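## Task

Take plate M66 off bench mat M1 and put it in slot 1 of plate hotel H1, and put plate M60 in slot 3. Both must be fully seated with their labelled short end facing the slot's front. Plate M90 must finish entirely on M1. Anything held in place only by the gripper at the end does not count. Release and back the gripper away at the finish.

## Robot and tools

Robot: one four-axis SCARA-style arm (joints lift, shoulder, elbow, wrist yaw) carrying a two-finger gripper that always stays level; it can rotate about vertical but never tilt. The commanded point, end_effector_position, sits midway between the rubber pads, roughly 2-3 cm behind the fingertips. Fingers point along the gripper's +x and close along its y.

Frames: the scene frame has its origin on the table top under the arm base, +z up, and +y to the left when facing along +x. Motion commands, however, are expressed in the gripper's own axes.

Plates and equipment: plates start on bench mat M1. Hotel H1 has 6 slots numbered from the bottom (slot 1 lowest). A plate counts as home when it rests flat on the shelf's two prongs, short end toward the front, sitting behind both front pins and inside the side pins. On a labelled plate, well A1 lies at the labelled short end, in the corner opposite the labelled long side. To identify a plate, lay it flat in nest RD with A1 in the corner marked A1; once nothing blocks the fixed scanner beside RD, the result shows its ID.

Tool execute_actions: argument actions, a list run in order. Each action may have rows, steps and until. An empty list just returns state and images.
- rows: up to 15 rows; each row is one control step (1/30 s) and holds 5 numbers, each from -1 to 1: dx, dy, dz, rz, opening.
- dx, dy, dz, rz are an offset, not a pose: they are measured from the gripper's measured pose when the action began (for a call's first action, the last pose reported in this scene), in gripper axes. Every row refers back to that same start, not to the previous row. Scale: 1.0 = 0.6 m for translations, 180 degrees for rz; rz turns from +x toward +y.
- opening is absolute: +1 fully open (0.140 m), -1 closed (pads still 0.066 m apart). Going fully open to closed needs about 0.6 s or more.
- steps: integer 1 to 450, no fewer than the row count, default 15. After the last row the arm keeps heading for that row's target with the same grip command, so long moves need extra steps. Each step the commanded pose is clipped to within 70 mm and 16 degrees of the measured pose. If a move is cut short, the arm may drift only a little further and stop; send the remainder in a new action.
- until: stops the action at the first step where every condition holds (the arm is not halted, just no longer commanded by that action). Only the device scanner can be named, with fields code (e.g. "m66" or "no_read") and reads. Form: {"scanner": {"code": "m60"}} or with [comparison, value]; comparisons =, !=, <, <=, >, >=; a numeric value must have a comparison. Any bad value or name rejects the whole call before motion.

Tool zoom_image: camera (cam_high or cam_wrist) and region [x0, y0, x1, y1] in image pixels, top-left origin, at most 504 by 504. Returns a closer look at that camera's latest image.

Tool finished_scene: scene (1 or 2). Ends the scene permanently after the last command has been held, reports success and starts the next scene's task. Only call it when the goal is met and stable.

Results: end_effector_position (m) and end_effector_quat_wxyz in the scene frame (the printed position can be a bit off, more so far out); Hand target, the pose the controller is steering to; Joint positions: lift (m, 0 to 0.55), shoulder (rad, -2 to 2), elbow (rad, -2.8 to 2.8), wrist yaw (rad, -12.566 to 12.566), then pad gap (m); grip_measured, the finger opening on the command scale (may be off by about 1 mm consistently); scanner code (never a wrong ID) and reads (count of changes from no_read to an ID); a "pose unreachable" line when the clearance check altered or blocked the target, after which the arm rests until new rows come. Images come from cam_high then cam_wrist, both 504x504; calibration (pinhole+radial intrinsics, world-to-camera transforms) is supplied and may be slightly off per scene; the wrist camera pose follows the joint readings.

Gripping: to hold, command an opening below grip_measured; roughly 0.04 below is firm, smaller margins lighter. Pads push about 18 N each at most, but a fast close can squeeze harder and even spring open.

Cautions:
- Keep the elbow joint more than 0.4 rad away from 0, or the arm may fold and fault.
- Contact torque reaching a joint's load limit (lift 55.8 N, shoulder 8.37 N m, elbow 4.18 N m, wrist yaw 1.39 N m, held weight included) halts the arm for 10 s and drops the rest of the call.
- Holding loads heats motors, even while you are deciding; MOTOR HOT appears from 85 °C and at 100 °C an OVER-TEMPERATURE FAULT brakes the arm until cooled.
- Ramp moves: increase dx/dy/dz gradually, about 0.01 per row (6 mm per step), since abrupt starts can shake a plate loose. Joints decelerate together and stop together on reversal; after big moves the arm may still be short when the result arrives.
- Occasional brief tugs on a held part or pushes on loose items can occur.
- Never drop, slam, hit hard or shove objects, and never let anything leave the table; that ends the scene.
- The simulation continues while you reply, with the robot holding its last command.

Each tool is called after "Request:" as name(argument=value, ...), one argument or row to a line, values as JSON.

## Session

Request:
execute_actions(
  actions=[],
)

Scene clock: 0.00 s.
end_effector_position=(+0.3806, -0.1122, +0.5151) grip_measured=+1.00 end_effector_quat_wxyz=(+0.231, +0.000, +0.000, +0.973)
Joint positions: [0.51  0.209 1.601 0.866 0.14 ]
Hand target: +0.381, -0.112, +0.515; +0.231, +0.000, +0.000, +0.973
scanner: code=no_read reads=0

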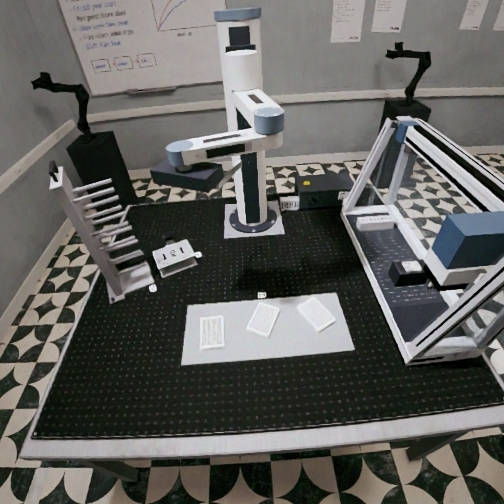

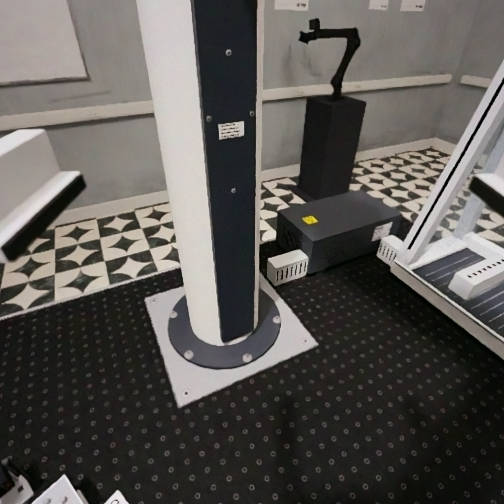

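Request:
zoom_image(
  camera="cam_high",
  region=[180, 280, 360, 370],
)

Request:
zoom_image(
  camera="cam_high",
  region=[40, 150, 220, 310],
)

Region (180, 280, 360, 370) of cam_high's 504x504 image, scaled by 2.800, with more detail than that image has.

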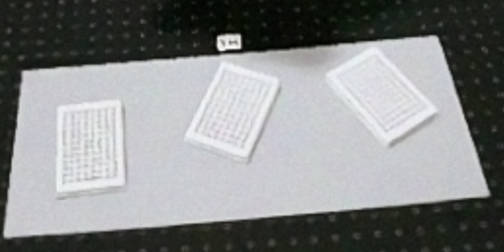

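Region (40, 150, 220, 310) of cam_high's 504x504 image, scaled by 2.800, with more detail than that image has.

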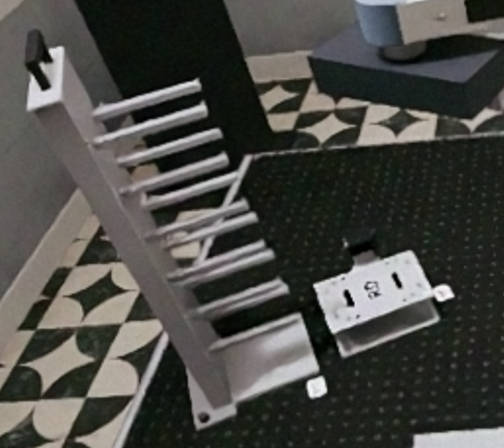

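Request:
execute_actions(
  actions=[
    {"rows":[[-0.097,-0.253,-0.66,-0.852,1]],"steps":90},
  ],
)

Scene clock: 9.87 s.
end_effector_position=(+0.5007, -0.0028, +0.1191) grip_measured=+1.00 end_effector_quat_wxyz=(+1.000, +0.000, +0.000, -0.000)
Joint positions: [ 0.114  0.996  0.715 -1.711  0.14 ]
Hand target: +0.501, -0.003, +0.119; +1.000, +0.000, +0.000, -0.001
Off the commanded pose: 0.000 m, 0 deg.
scanner: code=no_read reads=0
camera_calibration (this result's frames):
cam_wrist: T_world_to_cam=[[0.00360184, -0.999981, 0.00490798, 0.00412778], [-0.60303, -0.0060872, -0.797695, 0.384564], [0.79771, -0.000086495, -0.603041, -0.231705], [0, 0, 0, 1]] pos_world=[0.416722, 0.00644858, 0.167017]

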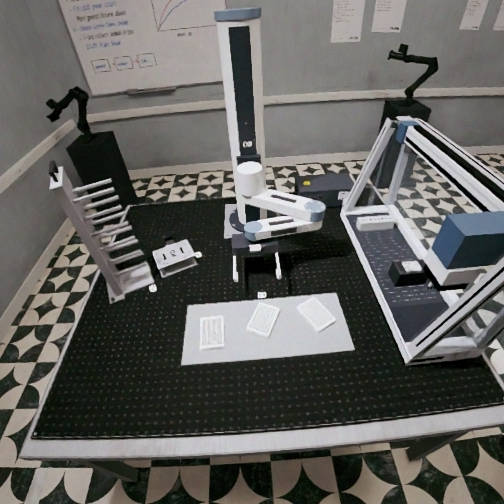

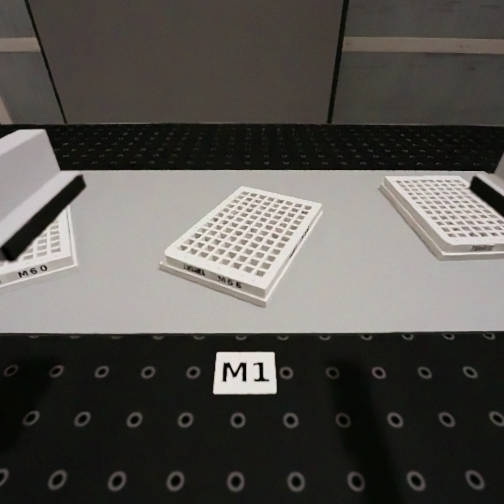

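Request:
execute_actions(
  actions=[
    {"rows":[[0.24,0.013,-0.1,-0.147,1]],"steps":40},
    {"rows":[[0,0,-0.075,0,1]],"steps":25},
  ],
)

Scene clock: 24.47 s.
end_effector_position=(+0.6447, +0.0049, +0.0180) grip_measured=+1.00 end_effector_quat_wxyz=(+0.973, +0.000, +0.000, -0.229)
Joint positions: [ 0.013  0.942  1.475 -2.879  0.14 ]
Hand target: +0.645, +0.005, +0.017; +0.973, +0.000, +0.000, -0.229
Off the commanded pose: 0.004 m, 0 deg.
TORQUE FAULT: the external load on joint 1 (lift) reached its load limit, and the arm stopped for 10 seconds. The arm's remaining commands of this call were not run. The arm holds where it stopped, with its grip as last carried out, and accepts commands again: back off and push less far. The arm stops again, at the same cost, whenever a joint's load reaches its limit.
scanner: code=no_read reads=0
camera_calibration (this result's frames):
cam_wrist: T_world_to_cam=[[-0.442095, -0.896955, 0.00490798, 0.298661], [-0.542644, 0.263096, -0.797695, 0.350567], [0.714205, -0.355321, -0.603041, -0.351963], [0, 0, 0, 1]] pos_world=[0.573643, 0.0505927, 0.065932]

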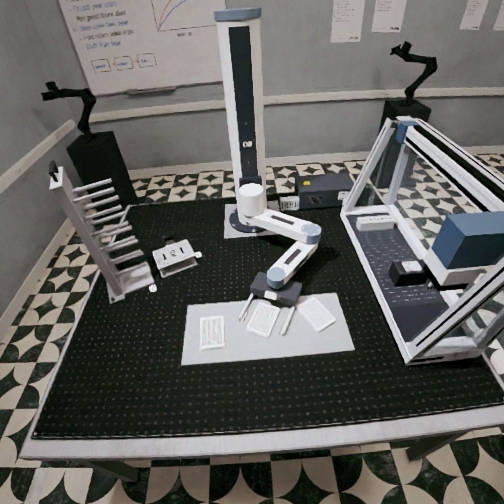

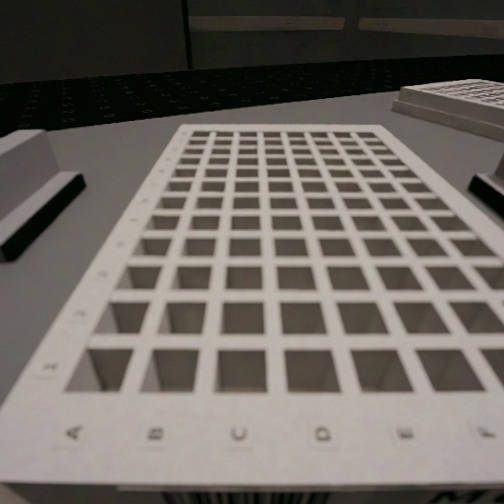

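Request:
execute_actions(
  actions=[
    {"rows":[[0,0,0.008,0,-0.1]],"steps":20},
    {"rows":[[0,0,-0.005,0,-0.1],[0,0,-0.01,0,-0.1],[0,0,-0.015,0,-0.1],[0,0,-0.02,0,-0.1]],"steps":20},
    {"rows":[[0,0,0,0,-0.54]],"steps":20},
  ],
)

Scene clock: 37.00 s.
end_effector_position=(+0.6446, +0.0049, +0.0180) grip_measured=-0.10 end_effector_quat_wxyz=(+0.973, +0.000, +0.000, -0.229)
Joint positions: [ 0.013  0.942  1.475 -2.879  0.099]
Hand target: +0.645, +0.005, +0.017; +0.973, +0.000, +0.000, -0.229
Off the commanded pose: 0.007 m, 0 deg.
TORQUE FAULT: the external load on joint 1 (lift) reached its load limit, and the arm stopped for 10 seconds. The arm's remaining commands of this call were not run. The arm holds where it stopped, with its grip as last carried out, and accepts commands again: back off and push less far. The arm stops again, at the same cost, whenever a joint's load reaches its limit.
scanner: code=no_read reads=0
camera_calibration (this result's frames):
cam_wrist: T_world_to_cam=[[-0.442202, -0.896902, 0.00490798, 0.298703], [-0.542613, 0.263161, -0.797695, 0.350498], [0.714163, -0.355406, -0.603041, -0.351929], [0, 0, 0, 1]] pos_world=[0.573607, 0.0505923, 0.0658975]

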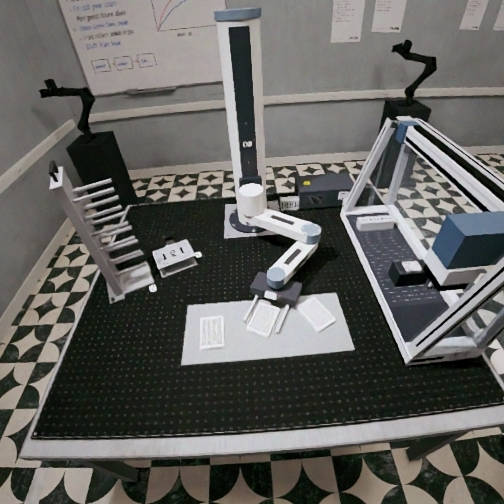

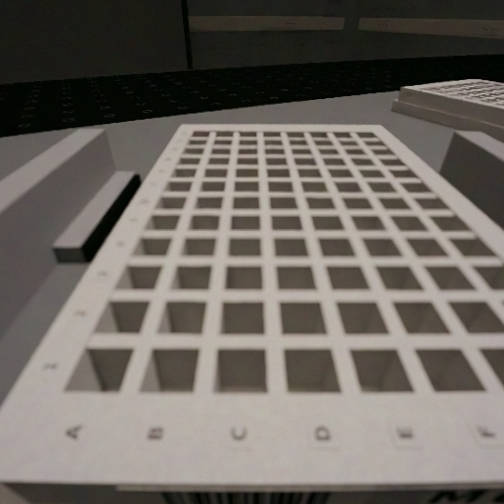

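Request:
execute_actions(
  actions=[
    {"rows":[[-0.02,0,0.005,0,-0.1]],"steps":15},
    {"rows":[[0,0,0,0,-0.4]],"steps":10},
    {"rows":[[0,0,0,0,-0.56]],"steps":15},
    {"rows":[[0,0,0.01,0,-0.56],[0,0,0.03,0,-0.56],[0,0,0.06,0,-0.56],[0,0,0.1,0,-0.56],[0,0,0.2,0,-0.56]],"steps":30},
  ],
)

Scene clock: 42.43 s.
end_effector_position=(+0.6339, +0.0103, +0.1411) grip_measured=-0.47 end_effector_quat_wxyz=(+0.973, +0.000, +0.000, -0.229)
Joint positions: [ 0.136  0.984  1.426 -2.873  0.086]
Hand target: +0.634, +0.010, +0.141; +0.973, +0.000, +0.000, -0.229
Off the commanded pose: 0.000 m, 0 deg.
scanner: code=no_read reads=0
camera_calibration (this result's frames):
cam_wrist: T_world_to_cam=[[-0.442484, -0.896763, 0.00490798, 0.298348], [-0.54253, 0.263331, -0.797695, 0.44135], [0.714051, -0.35563, -0.603041, -0.268051], [0, 0, 0, 1]] pos_world=[0.562862, 0.0559993, 0.188953]

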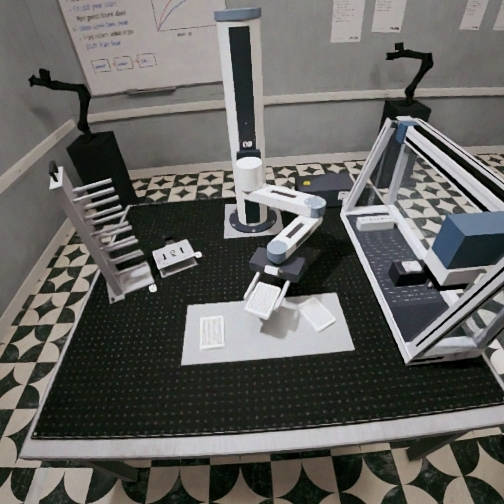

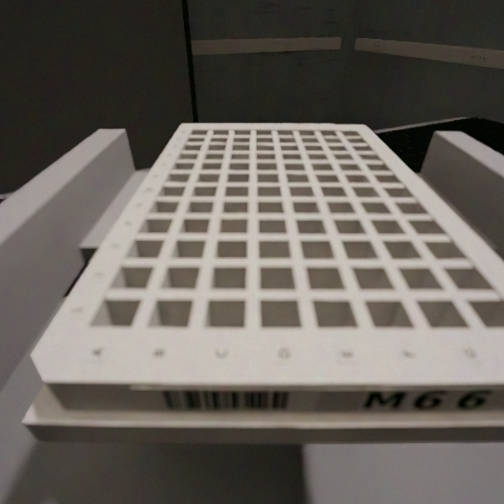

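Request:
execute_actions(
  actions=[
    {"rows":[[-0.005,-0.015,0,-0.005,-0.53],[-0.012,-0.04,0,-0.012,-0.53],[-0.025,-0.07,0,-0.024,-0.53],[-0.05,-0.15,0,-0.05,-0.53],[-0.253,-0.74,0,-0.242,-0.53]],"steps":80},
  ],
)

Scene clock: 48.73 s.
end_effector_position=(+0.3000, -0.3193, +0.1410) grip_measured=-0.47 end_effector_quat_wxyz=(+0.819, +0.000, +0.000, -0.574)
Joint positions: [ 0.136 -0.186  0.788 -1.825  0.086]
Hand target: +0.300, -0.319, +0.141; +0.819, +0.000, +0.000, -0.574
Off the commanded pose: 0.000 m, 0 deg.
scanner: code=no_read reads=0
camera_calibration (this result's frames):
cam_wrist: T_world_to_cam=[[-0.938691, -0.344725, 0.00490798, 0.180154], [-0.211563, 0.564733, -0.797695, 0.343918], [0.272214, -0.749828, -0.603041, -0.140162], [0, 0, 0, 1]] pos_world=[0.280023, -0.237216, 0.188935]

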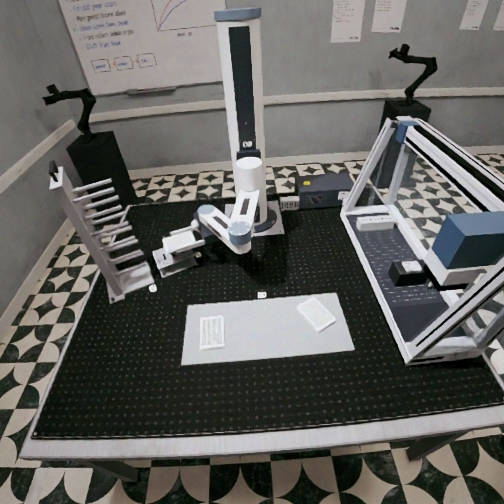

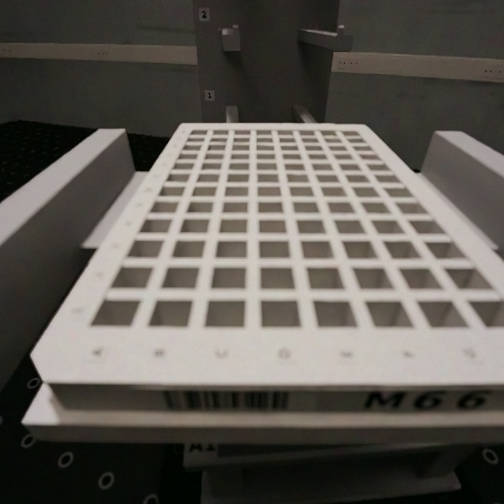

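Request:
execute_actions(
  actions=[
    {"rows":[[0,-0.01,0.03,0.005,-0.53],[0,-0.032,0.1,0.017,-0.53]],"steps":25},
    {"rows":[[0.02,0,0,0,-0.53],[0.06,0,0,0,-0.53]],"steps":25},
  ],
)

Request:
zoom_image(
  camera="cam_wrist",
  region=[150, 0, 410, 160],
)

Scene clock: 53.83 s.
end_effector_position=(+0.2960, -0.3590, +0.2011) grip_measured=-0.47 end_effector_quat_wxyz=(+0.834, +0.000, +0.000, -0.552)
Joint positions: [ 0.196 -0.341  0.946 -1.774  0.086]
Hand target: +0.296, -0.359, +0.201; +0.834, +0.000, +0.000, -0.552
Off the commanded pose: 0.000 m, 0 deg.
scanner: code=no_read reads=0
camera_calibration (this result's frames):
cam_wrist: T_world_to_cam=[[-0.918986, -0.394258, 0.00490798, 0.138774], [-0.241358, 0.552656, -0.797695, 0.417863], [0.311786, -0.734256, -0.603041, -0.138784], [0, 0, 0, 1]] pos_world=[0.271656, -0.278124, 0.248954]

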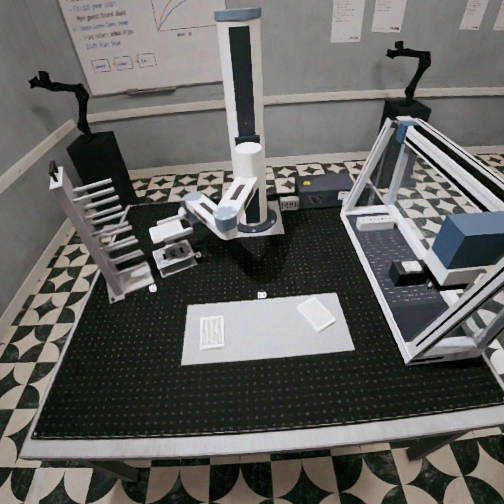

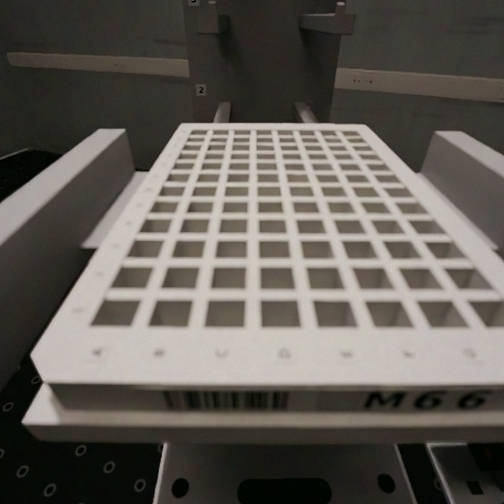

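Region (150, 0, 410, 160) of cam_wrist's 504x504 image, scaled by 1.938, with more detail than that image has; it fills the top 310 rows of this view, and the rest is white.

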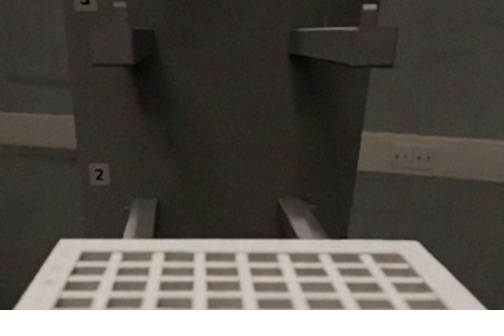

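Request:
execute_actions(
  actions=[
    {"rows":[[0,0,-0.03,0,-0.53],[0,-0.002,-0.118,0,-0.53]],"steps":30},
    {"rows":[[0.02,0,0,0,-0.53],[0.04,0,0,0,-0.53],[0.06,0,0,0,-0.53],[0.08,0,0,0,-0.53],[0.1,0,0,0,-0.53],[0.12,0,0,0,-0.53],[0.14,0,0,0,-0.53],[0.16,0,0,0,-0.53],[0.18,0,0,0,-0.53],[0.2,0,0,0,-0.53]],"steps":35},
  ],
)

Request:
zoom_image(
  camera="cam_high",
  region=[90, 200, 210, 300],
)

Scene clock: 59.97 s.
end_effector_position=(+0.3417, -0.4700, +0.1302) grip_measured=-0.47 end_effector_quat_wxyz=(+0.834, +0.000, +0.000, -0.552)
Joint positions: [ 0.125 -0.522  1.518 -2.165  0.086]
Hand target: +0.342, -0.470, +0.130; +0.834, +0.000, +0.000, -0.552
Off the commanded pose: 0.000 m, 0 deg.
scanner: code=no_read reads=0
camera_calibration (this result's frames):
cam_wrist: T_world_to_cam=[[-0.919005, -0.394215, 0.00490798, 0.137392], [-0.241332, 0.552668, -0.797695, 0.433707], [0.311751, -0.73427, -0.603041, -0.277233], [0, 0, 0, 1]] pos_world=[0.317358, -0.389098, 0.178109]

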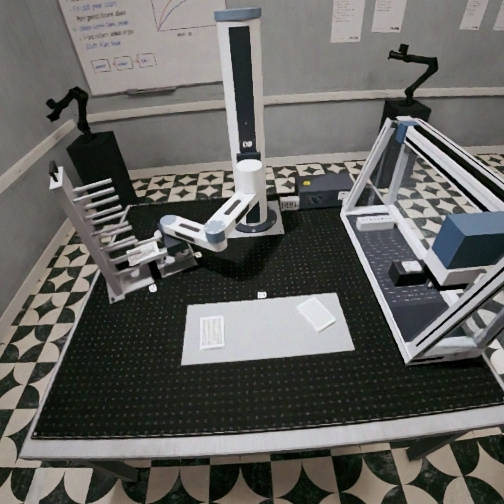

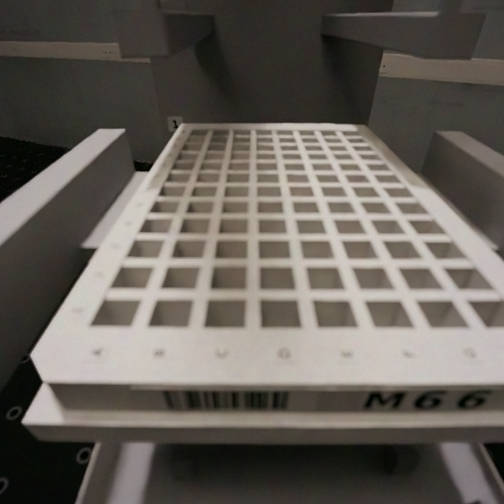

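Region (90, 200, 210, 300) of cam_high's 504x504 image, scaled by 4.200, with more detail than that image has.

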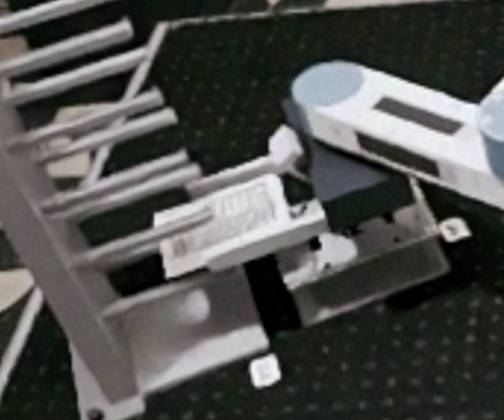

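Request:
execute_actions(
  actions=[
    {"rows":[[0.015,-0.003,0,0,-0.53],[0.03,-0.003,0,0,-0.53],[0.045,-0.003,0,0,-0.53],[0.06,-0.003,0,0,-0.53],[0.075,-0.003,0,0,-0.53],[0.09,-0.003,0,0,-0.53],[0.105,-0.003,0,0,-0.53]],"steps":30},
  ],
)

Request:
zoom_image(
  camera="cam_high",
  region=[90, 200, 210, 300],
)

Scene clock: 63.87 s.
end_effector_position=(+0.3646, -0.5287, +0.1302) grip_measured=-0.47 end_effector_quat_wxyz=(+0.834, +0.000, +0.000, -0.552)
Joint positions: [ 0.125 -0.675  1.889 -2.384  0.086]
Hand target: +0.365, -0.529, +0.130; +0.834, +0.000, +0.000, -0.552
Off the commanded pose: 0.000 m, 0 deg.
scanner: code=no_read reads=0
camera_calibration (this result's frames):
cam_wrist: T_world_to_cam=[[-0.918914, -0.394428, 0.00490798, 0.13517], [-0.241459, 0.552612, -0.797695, 0.471717], [0.311921, -0.734198, -0.603041, -0.327533], [0, 0, 0, 1]] pos_world=[0.340275, -0.447836, 0.178107]

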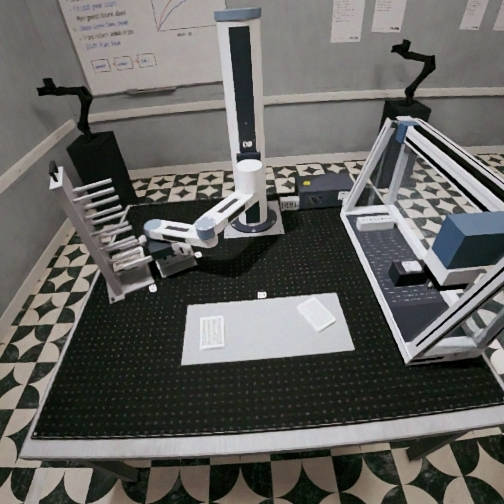

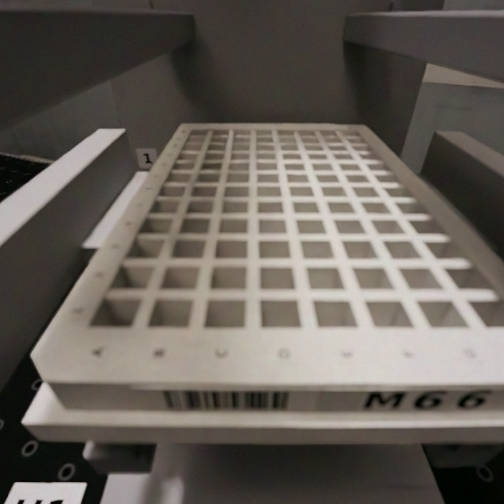

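Region (90, 200, 210, 300) of cam_high's 504x504 image, scaled by 4.200, with more detail than that image has.

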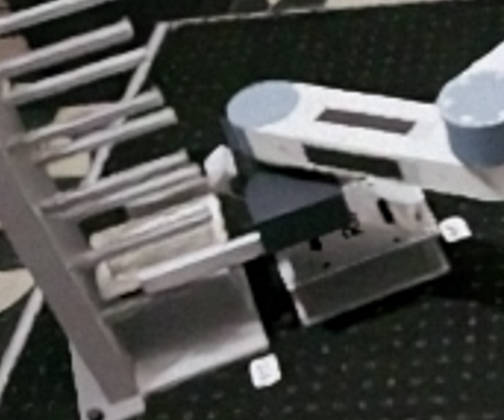

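Request:
execute_actions(
  actions=[
    {"rows":[[0.007,0.001,0,0,-0.53],[0.014,0.002,0,0,-0.53]],"steps":20},
    {"rows":[[0,0,-0.005,0,-0.53],[0,0,-0.01,0,-0.53]],"steps":15},
  ],
)

Scene clock: 66.97 s.
end_effector_position=(+0.3689, -0.5357, +0.1242) grip_measured=-0.47 end_effector_quat_wxyz=(+0.834, +0.000, +0.000, -0.551)
Joint positions: [ 0.119 -0.695  1.944 -2.416  0.086]
Hand target: +0.369, -0.536, +0.124; +0.834, +0.000, +0.000, -0.551
Off the commanded pose: 0.000 m, 0 deg.
scanner: code=no_read reads=0
camera_calibration (this result's frames):
cam_wrist: T_world_to_cam=[[-0.918227, -0.396025, 0.00490798, 0.135284], [-0.24242, 0.552191, -0.797695, 0.471949], [0.313197, -0.733655, -0.603041, -0.337881], [0, 0, 0, 1]] pos_world=[0.344454, -0.454918, 0.172051]

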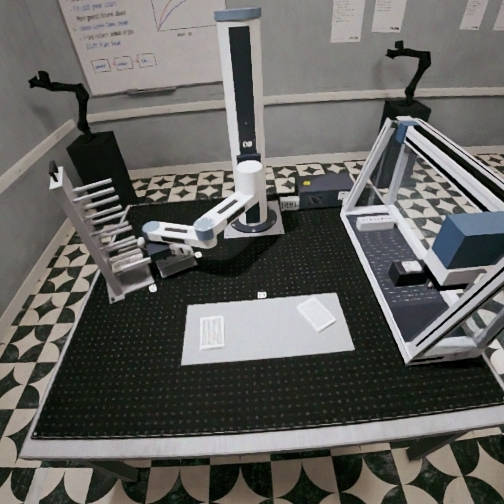

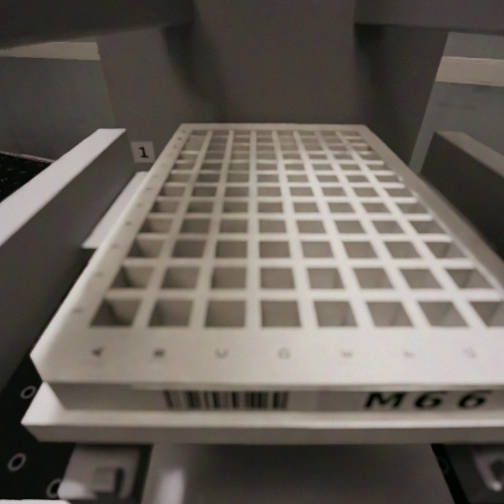

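Pin looks clear.

Request:
execute_actions(
  actions=[
    {"rows":[[0.002,0,-0.004,0,-0.53],[0.002,0,-0.008,0,-0.53],[0.002,0,-0.013,0,-0.53]],"steps":20},
    {"rows":[[0,0,0,0,-0.1]],"steps":15},
    {"rows":[[0,0,0.02,0,-0.1]],"steps":12},
    {"rows":[[-0.25,0,0,0,-0.1]],"steps":30},
  ],
)

Scene clock: 71.30 s.
end_effector_position=(+0.3095, -0.3985, +0.1285) grip_measured=-0.10 end_effector_quat_wxyz=(+0.834, +0.000, +0.000, -0.551)
Joint positions: [ 0.123 -0.4    1.133 -1.901  0.099]
Hand target: +0.310, -0.398, +0.128; +0.835, +0.000, +0.000, -0.551
Off the commanded pose: 0.000 m, 0 deg.
scanner: code=no_read reads=0
camera_calibration (this result's frames):
cam_wrist: T_world_to_cam=[[-0.918038, -0.396462, 0.00490798, 0.134867], [-0.242683, 0.552076, -0.797695, 0.385197], [0.313546, -0.733506, -0.603041, -0.216026], [0, 0, 0, 1]] pos_world=[0.285028, -0.317645, 0.176335]

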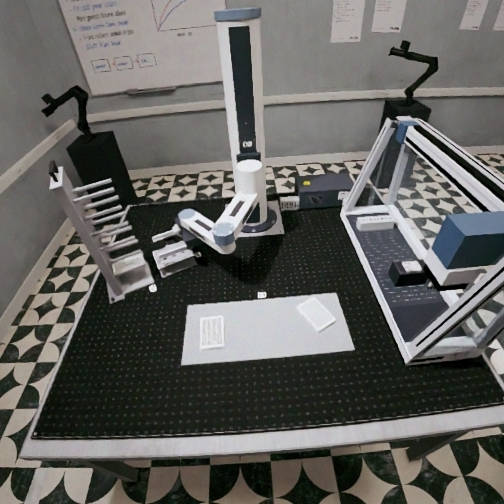

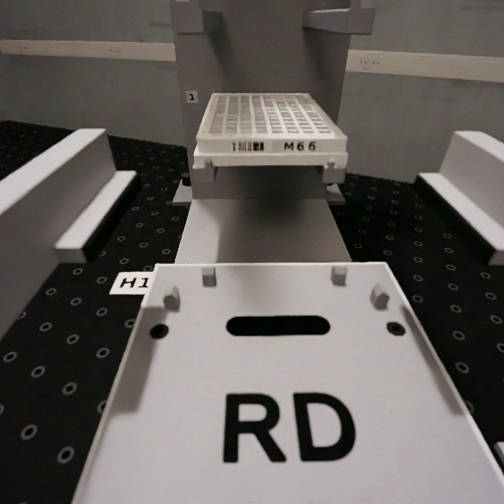

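Request:
execute_actions(
  actions=[
    {"rows":[[-0.1,0.1,0,0,1],[-0.15,0.2,0,0,1],[-0.2,0.3,0,0,1],[-0.25,0.4,0,0.05,1],[-0.3,0.5,0,0.1,1],[-0.35,0.55,0,0.15,1],[-0.4,0.6,0,0.15,1],[-0.4,0.6,0,0.15,1],[-0.4,0.6,0,0.15,1],[-0.4,0.6,0,0.15,1],[-0.4,0.6,0,0.15,1],[-0.4,0.6,0,0.15,1],[-0.4,0.6,0,0.15,1],[-0.4,0.6,0,0.15,1],[-0.7,0.758,0,0.555,1]],"steps":80},
  ],
)

Scene clock: 77.07 s.
end_effector_position=(+0.5628, +0.1664, +0.1285) grip_measured=+1.00 end_effector_quat_wxyz=(+0.959, +0.000, +0.000, +0.284)
Joint positions: [ 0.123  1.199  1.151 -1.774  0.14 ]
Hand target: +0.563, +0.166, +0.128; +0.959, +0.000, +0.000, +0.284
Off the commanded pose: 0.000 m, 0 deg.
scanner: code=no_read reads=0
camera_calibration (this result's frames):
cam_wrist: T_world_to_cam=[[0.548655, -0.836034, 0.00490798, -0.161005], [-0.502027, -0.334143, -0.797695, 0.428238], [0.668541, 0.435196, -0.603041, -0.275369], [0, 0, 0, 1]] pos_world=[0.487418, 0.128326, 0.176335]

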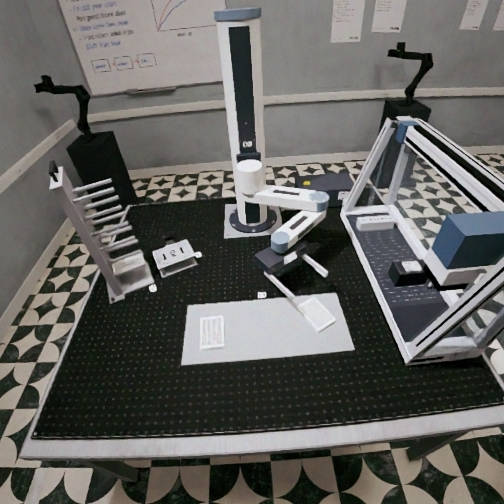

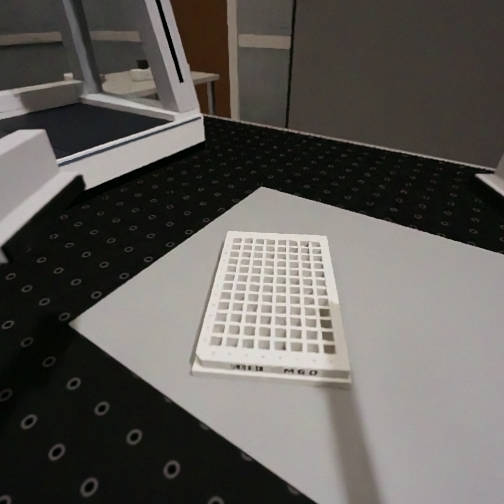

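Request:
execute_actions(
  actions=[
    {"rows":[[0.122,-0.012,-0.13,-0.027,0.1]],"steps":30},
    {"rows":[[0,0,-0.02,0,0.1],[0,0,-0.035,0,0.1],[0,0,-0.049,0,0.1]],"steps":20},
  ],
)

Scene clock: 80.40 s.
end_effector_position=(+0.6281, +0.2003, +0.0210) grip_measured=+0.10 end_effector_quat_wxyz=(+0.970, +0.000, +0.000, +0.243)
Joint positions: [ 0.016  1.124  1.502 -2.134  0.107]
Hand target: +0.628, +0.200, +0.021; +0.970, +0.000, +0.000, +0.243
Off the commanded pose: 0.000 m, 0 deg.
scanner: code=no_read reads=0
camera_calibration (this result's frames):
cam_wrist: T_world_to_cam=[[0.476035, -0.879413, 0.00490798, -0.113693], [-0.528471, -0.290518, -0.797695, 0.394498], [0.702929, 0.377137, -0.603041, -0.40856], [0, 0, 0, 1]] pos_world=[0.549791, 0.168709, 0.0688689]

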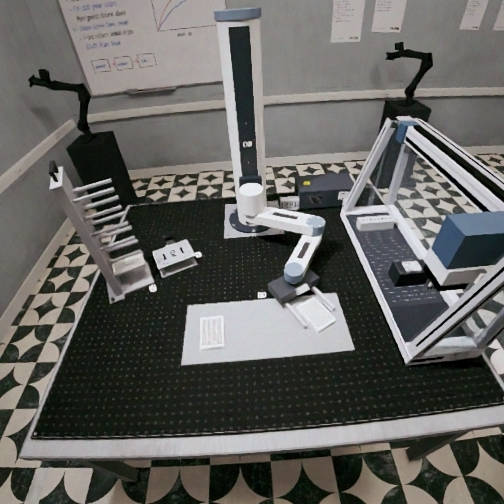

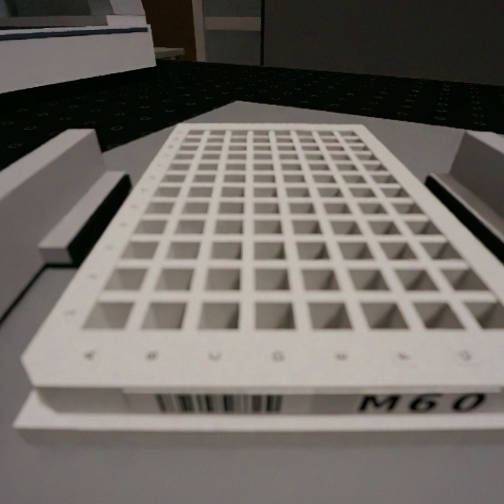

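Request:
execute_actions(
  actions=[
    {"rows":[[0,0,0,0,-0.4]],"steps":12},
    {"rows":[[0,0,0,0,-0.54]],"steps":15},
    {"rows":[[0,0,0.01,0,-0.54],[0,0,0.03,0,-0.54],[0,0,0.06,0,-0.54],[0,0,0.1,0,-0.54],[0,0,0.415,0,-0.54]],"steps":40},
    {"rows":[[-0.01,-0.01,0,-0.01,-0.54],[-0.02,-0.03,0,-0.03,-0.54],[-0.04,-0.06,0,-0.06,-0.54],[-0.07,-0.1,0,-0.1,-0.54],[-0.1,-0.15,0,-0.15,-0.54],[-0.936,-0.596,0,-0.528,-0.54]],"steps":90},
  ],
)

Scene clock: 88.53 s.
end_effector_position=(+0.3024, -0.3802, +0.2700) grip_measured=-0.47 end_effector_quat_wxyz=(+0.835, +0.000, +0.000, -0.551)
Joint positions: [ 0.265 -0.375  1.044 -1.835  0.086]
Hand target: +0.302, -0.380, +0.270; +0.835, +0.000, +0.000, -0.551
Off the commanded pose: 0.000 m, 0 deg.
scanner: code=no_read reads=0
camera_calibration (this result's frames):
cam_wrist: T_world_to_cam=[[-0.917561, -0.397565, 0.00490798, 0.134267], [-0.243346, 0.551784, -0.797695, 0.486357], [0.314428, -0.733128, -0.603041, -0.115127], [0, 0, 0, 1]] pos_world=[0.27775, -0.299387, 0.317879]

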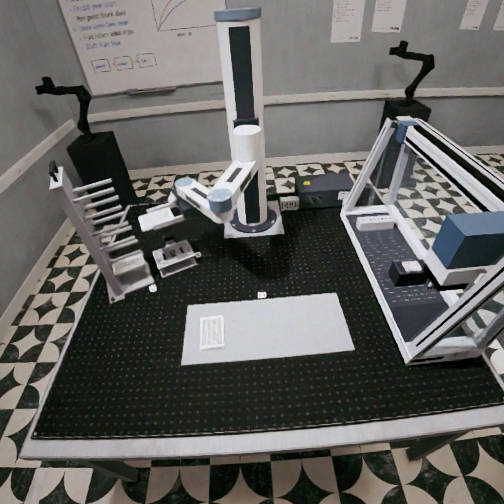

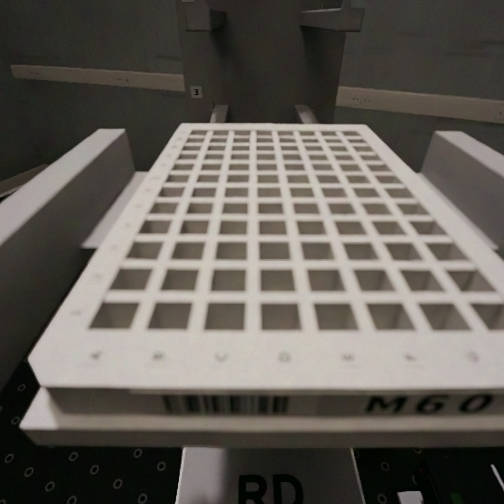

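Request:
execute_actions(
  actions=[
    {"rows":[[0.01,0,0,0,-0.54],[0.03,0,0,0,-0.54],[0.05,0,0,0,-0.54],[0.07,0,0,0,-0.54],[0.09,0,0,0,-0.54],[0.11,0,0,0,-0.54],[0.13,0,0,0,-0.54],[0.15,0,0,0,-0.54],[0.17,0,0,0,-0.54],[0.19,0,0,0,-0.54],[0.21,0,0,0,-0.54],[0.23,0,0,0,-0.54],[0.25,0,0,0,-0.54],[0.27,0,0,0,-0.54],[0.285,0,0,0,-0.54]],"steps":45},
    {"rows":[[0,0,-0.005,0,-0.54],[0,0,-0.01,0,-0.54],[0,0,-0.015,0,-0.54],[0,0,-0.02,0,-0.54]],"steps":20},
    {"rows":[[0,0,0,0,-0.1]],"steps":15},
    {"rows":[[0,0,0.02,0,-0.1]],"steps":12},
    {"rows":[[-0.27,0,0,0,-0.1]],"steps":30},
  ],
)

Scene clock: 95.40 s.
end_effector_position=(+0.3048, -0.3880, +0.2700) grip_measured=-0.10 end_effector_quat_wxyz=(+0.836, +0.000, +0.000, -0.549)
Joint positions: [ 0.265 -0.39   1.082 -1.855  0.099]
Hand target: +0.305, -0.388, +0.270; +0.836, +0.000, +0.000, -0.549
Off the commanded pose: 0.000 m, 0 deg.
scanner: code=no_read reads=0
camera_calibration (this result's frames):
cam_wrist: T_world_to_cam=[[-0.916115, -0.400885, 0.00490798, 0.131611], [-0.245342, 0.550899, -0.797695, 0.491521], [0.31708, -0.731985, -0.603041, -0.122018], [0, 0, 0, 1]] pos_world=[0.279852, -0.307333, 0.317856]

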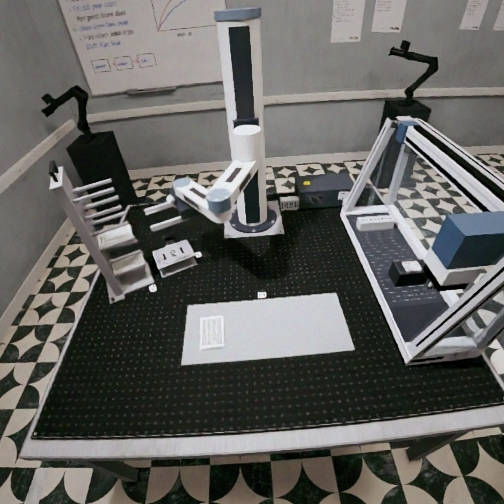

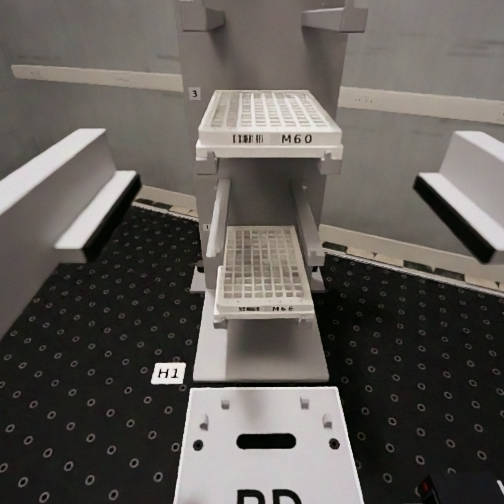

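Request:
finished_scene(
  scene=1,
)

The scene is finished: the task was done.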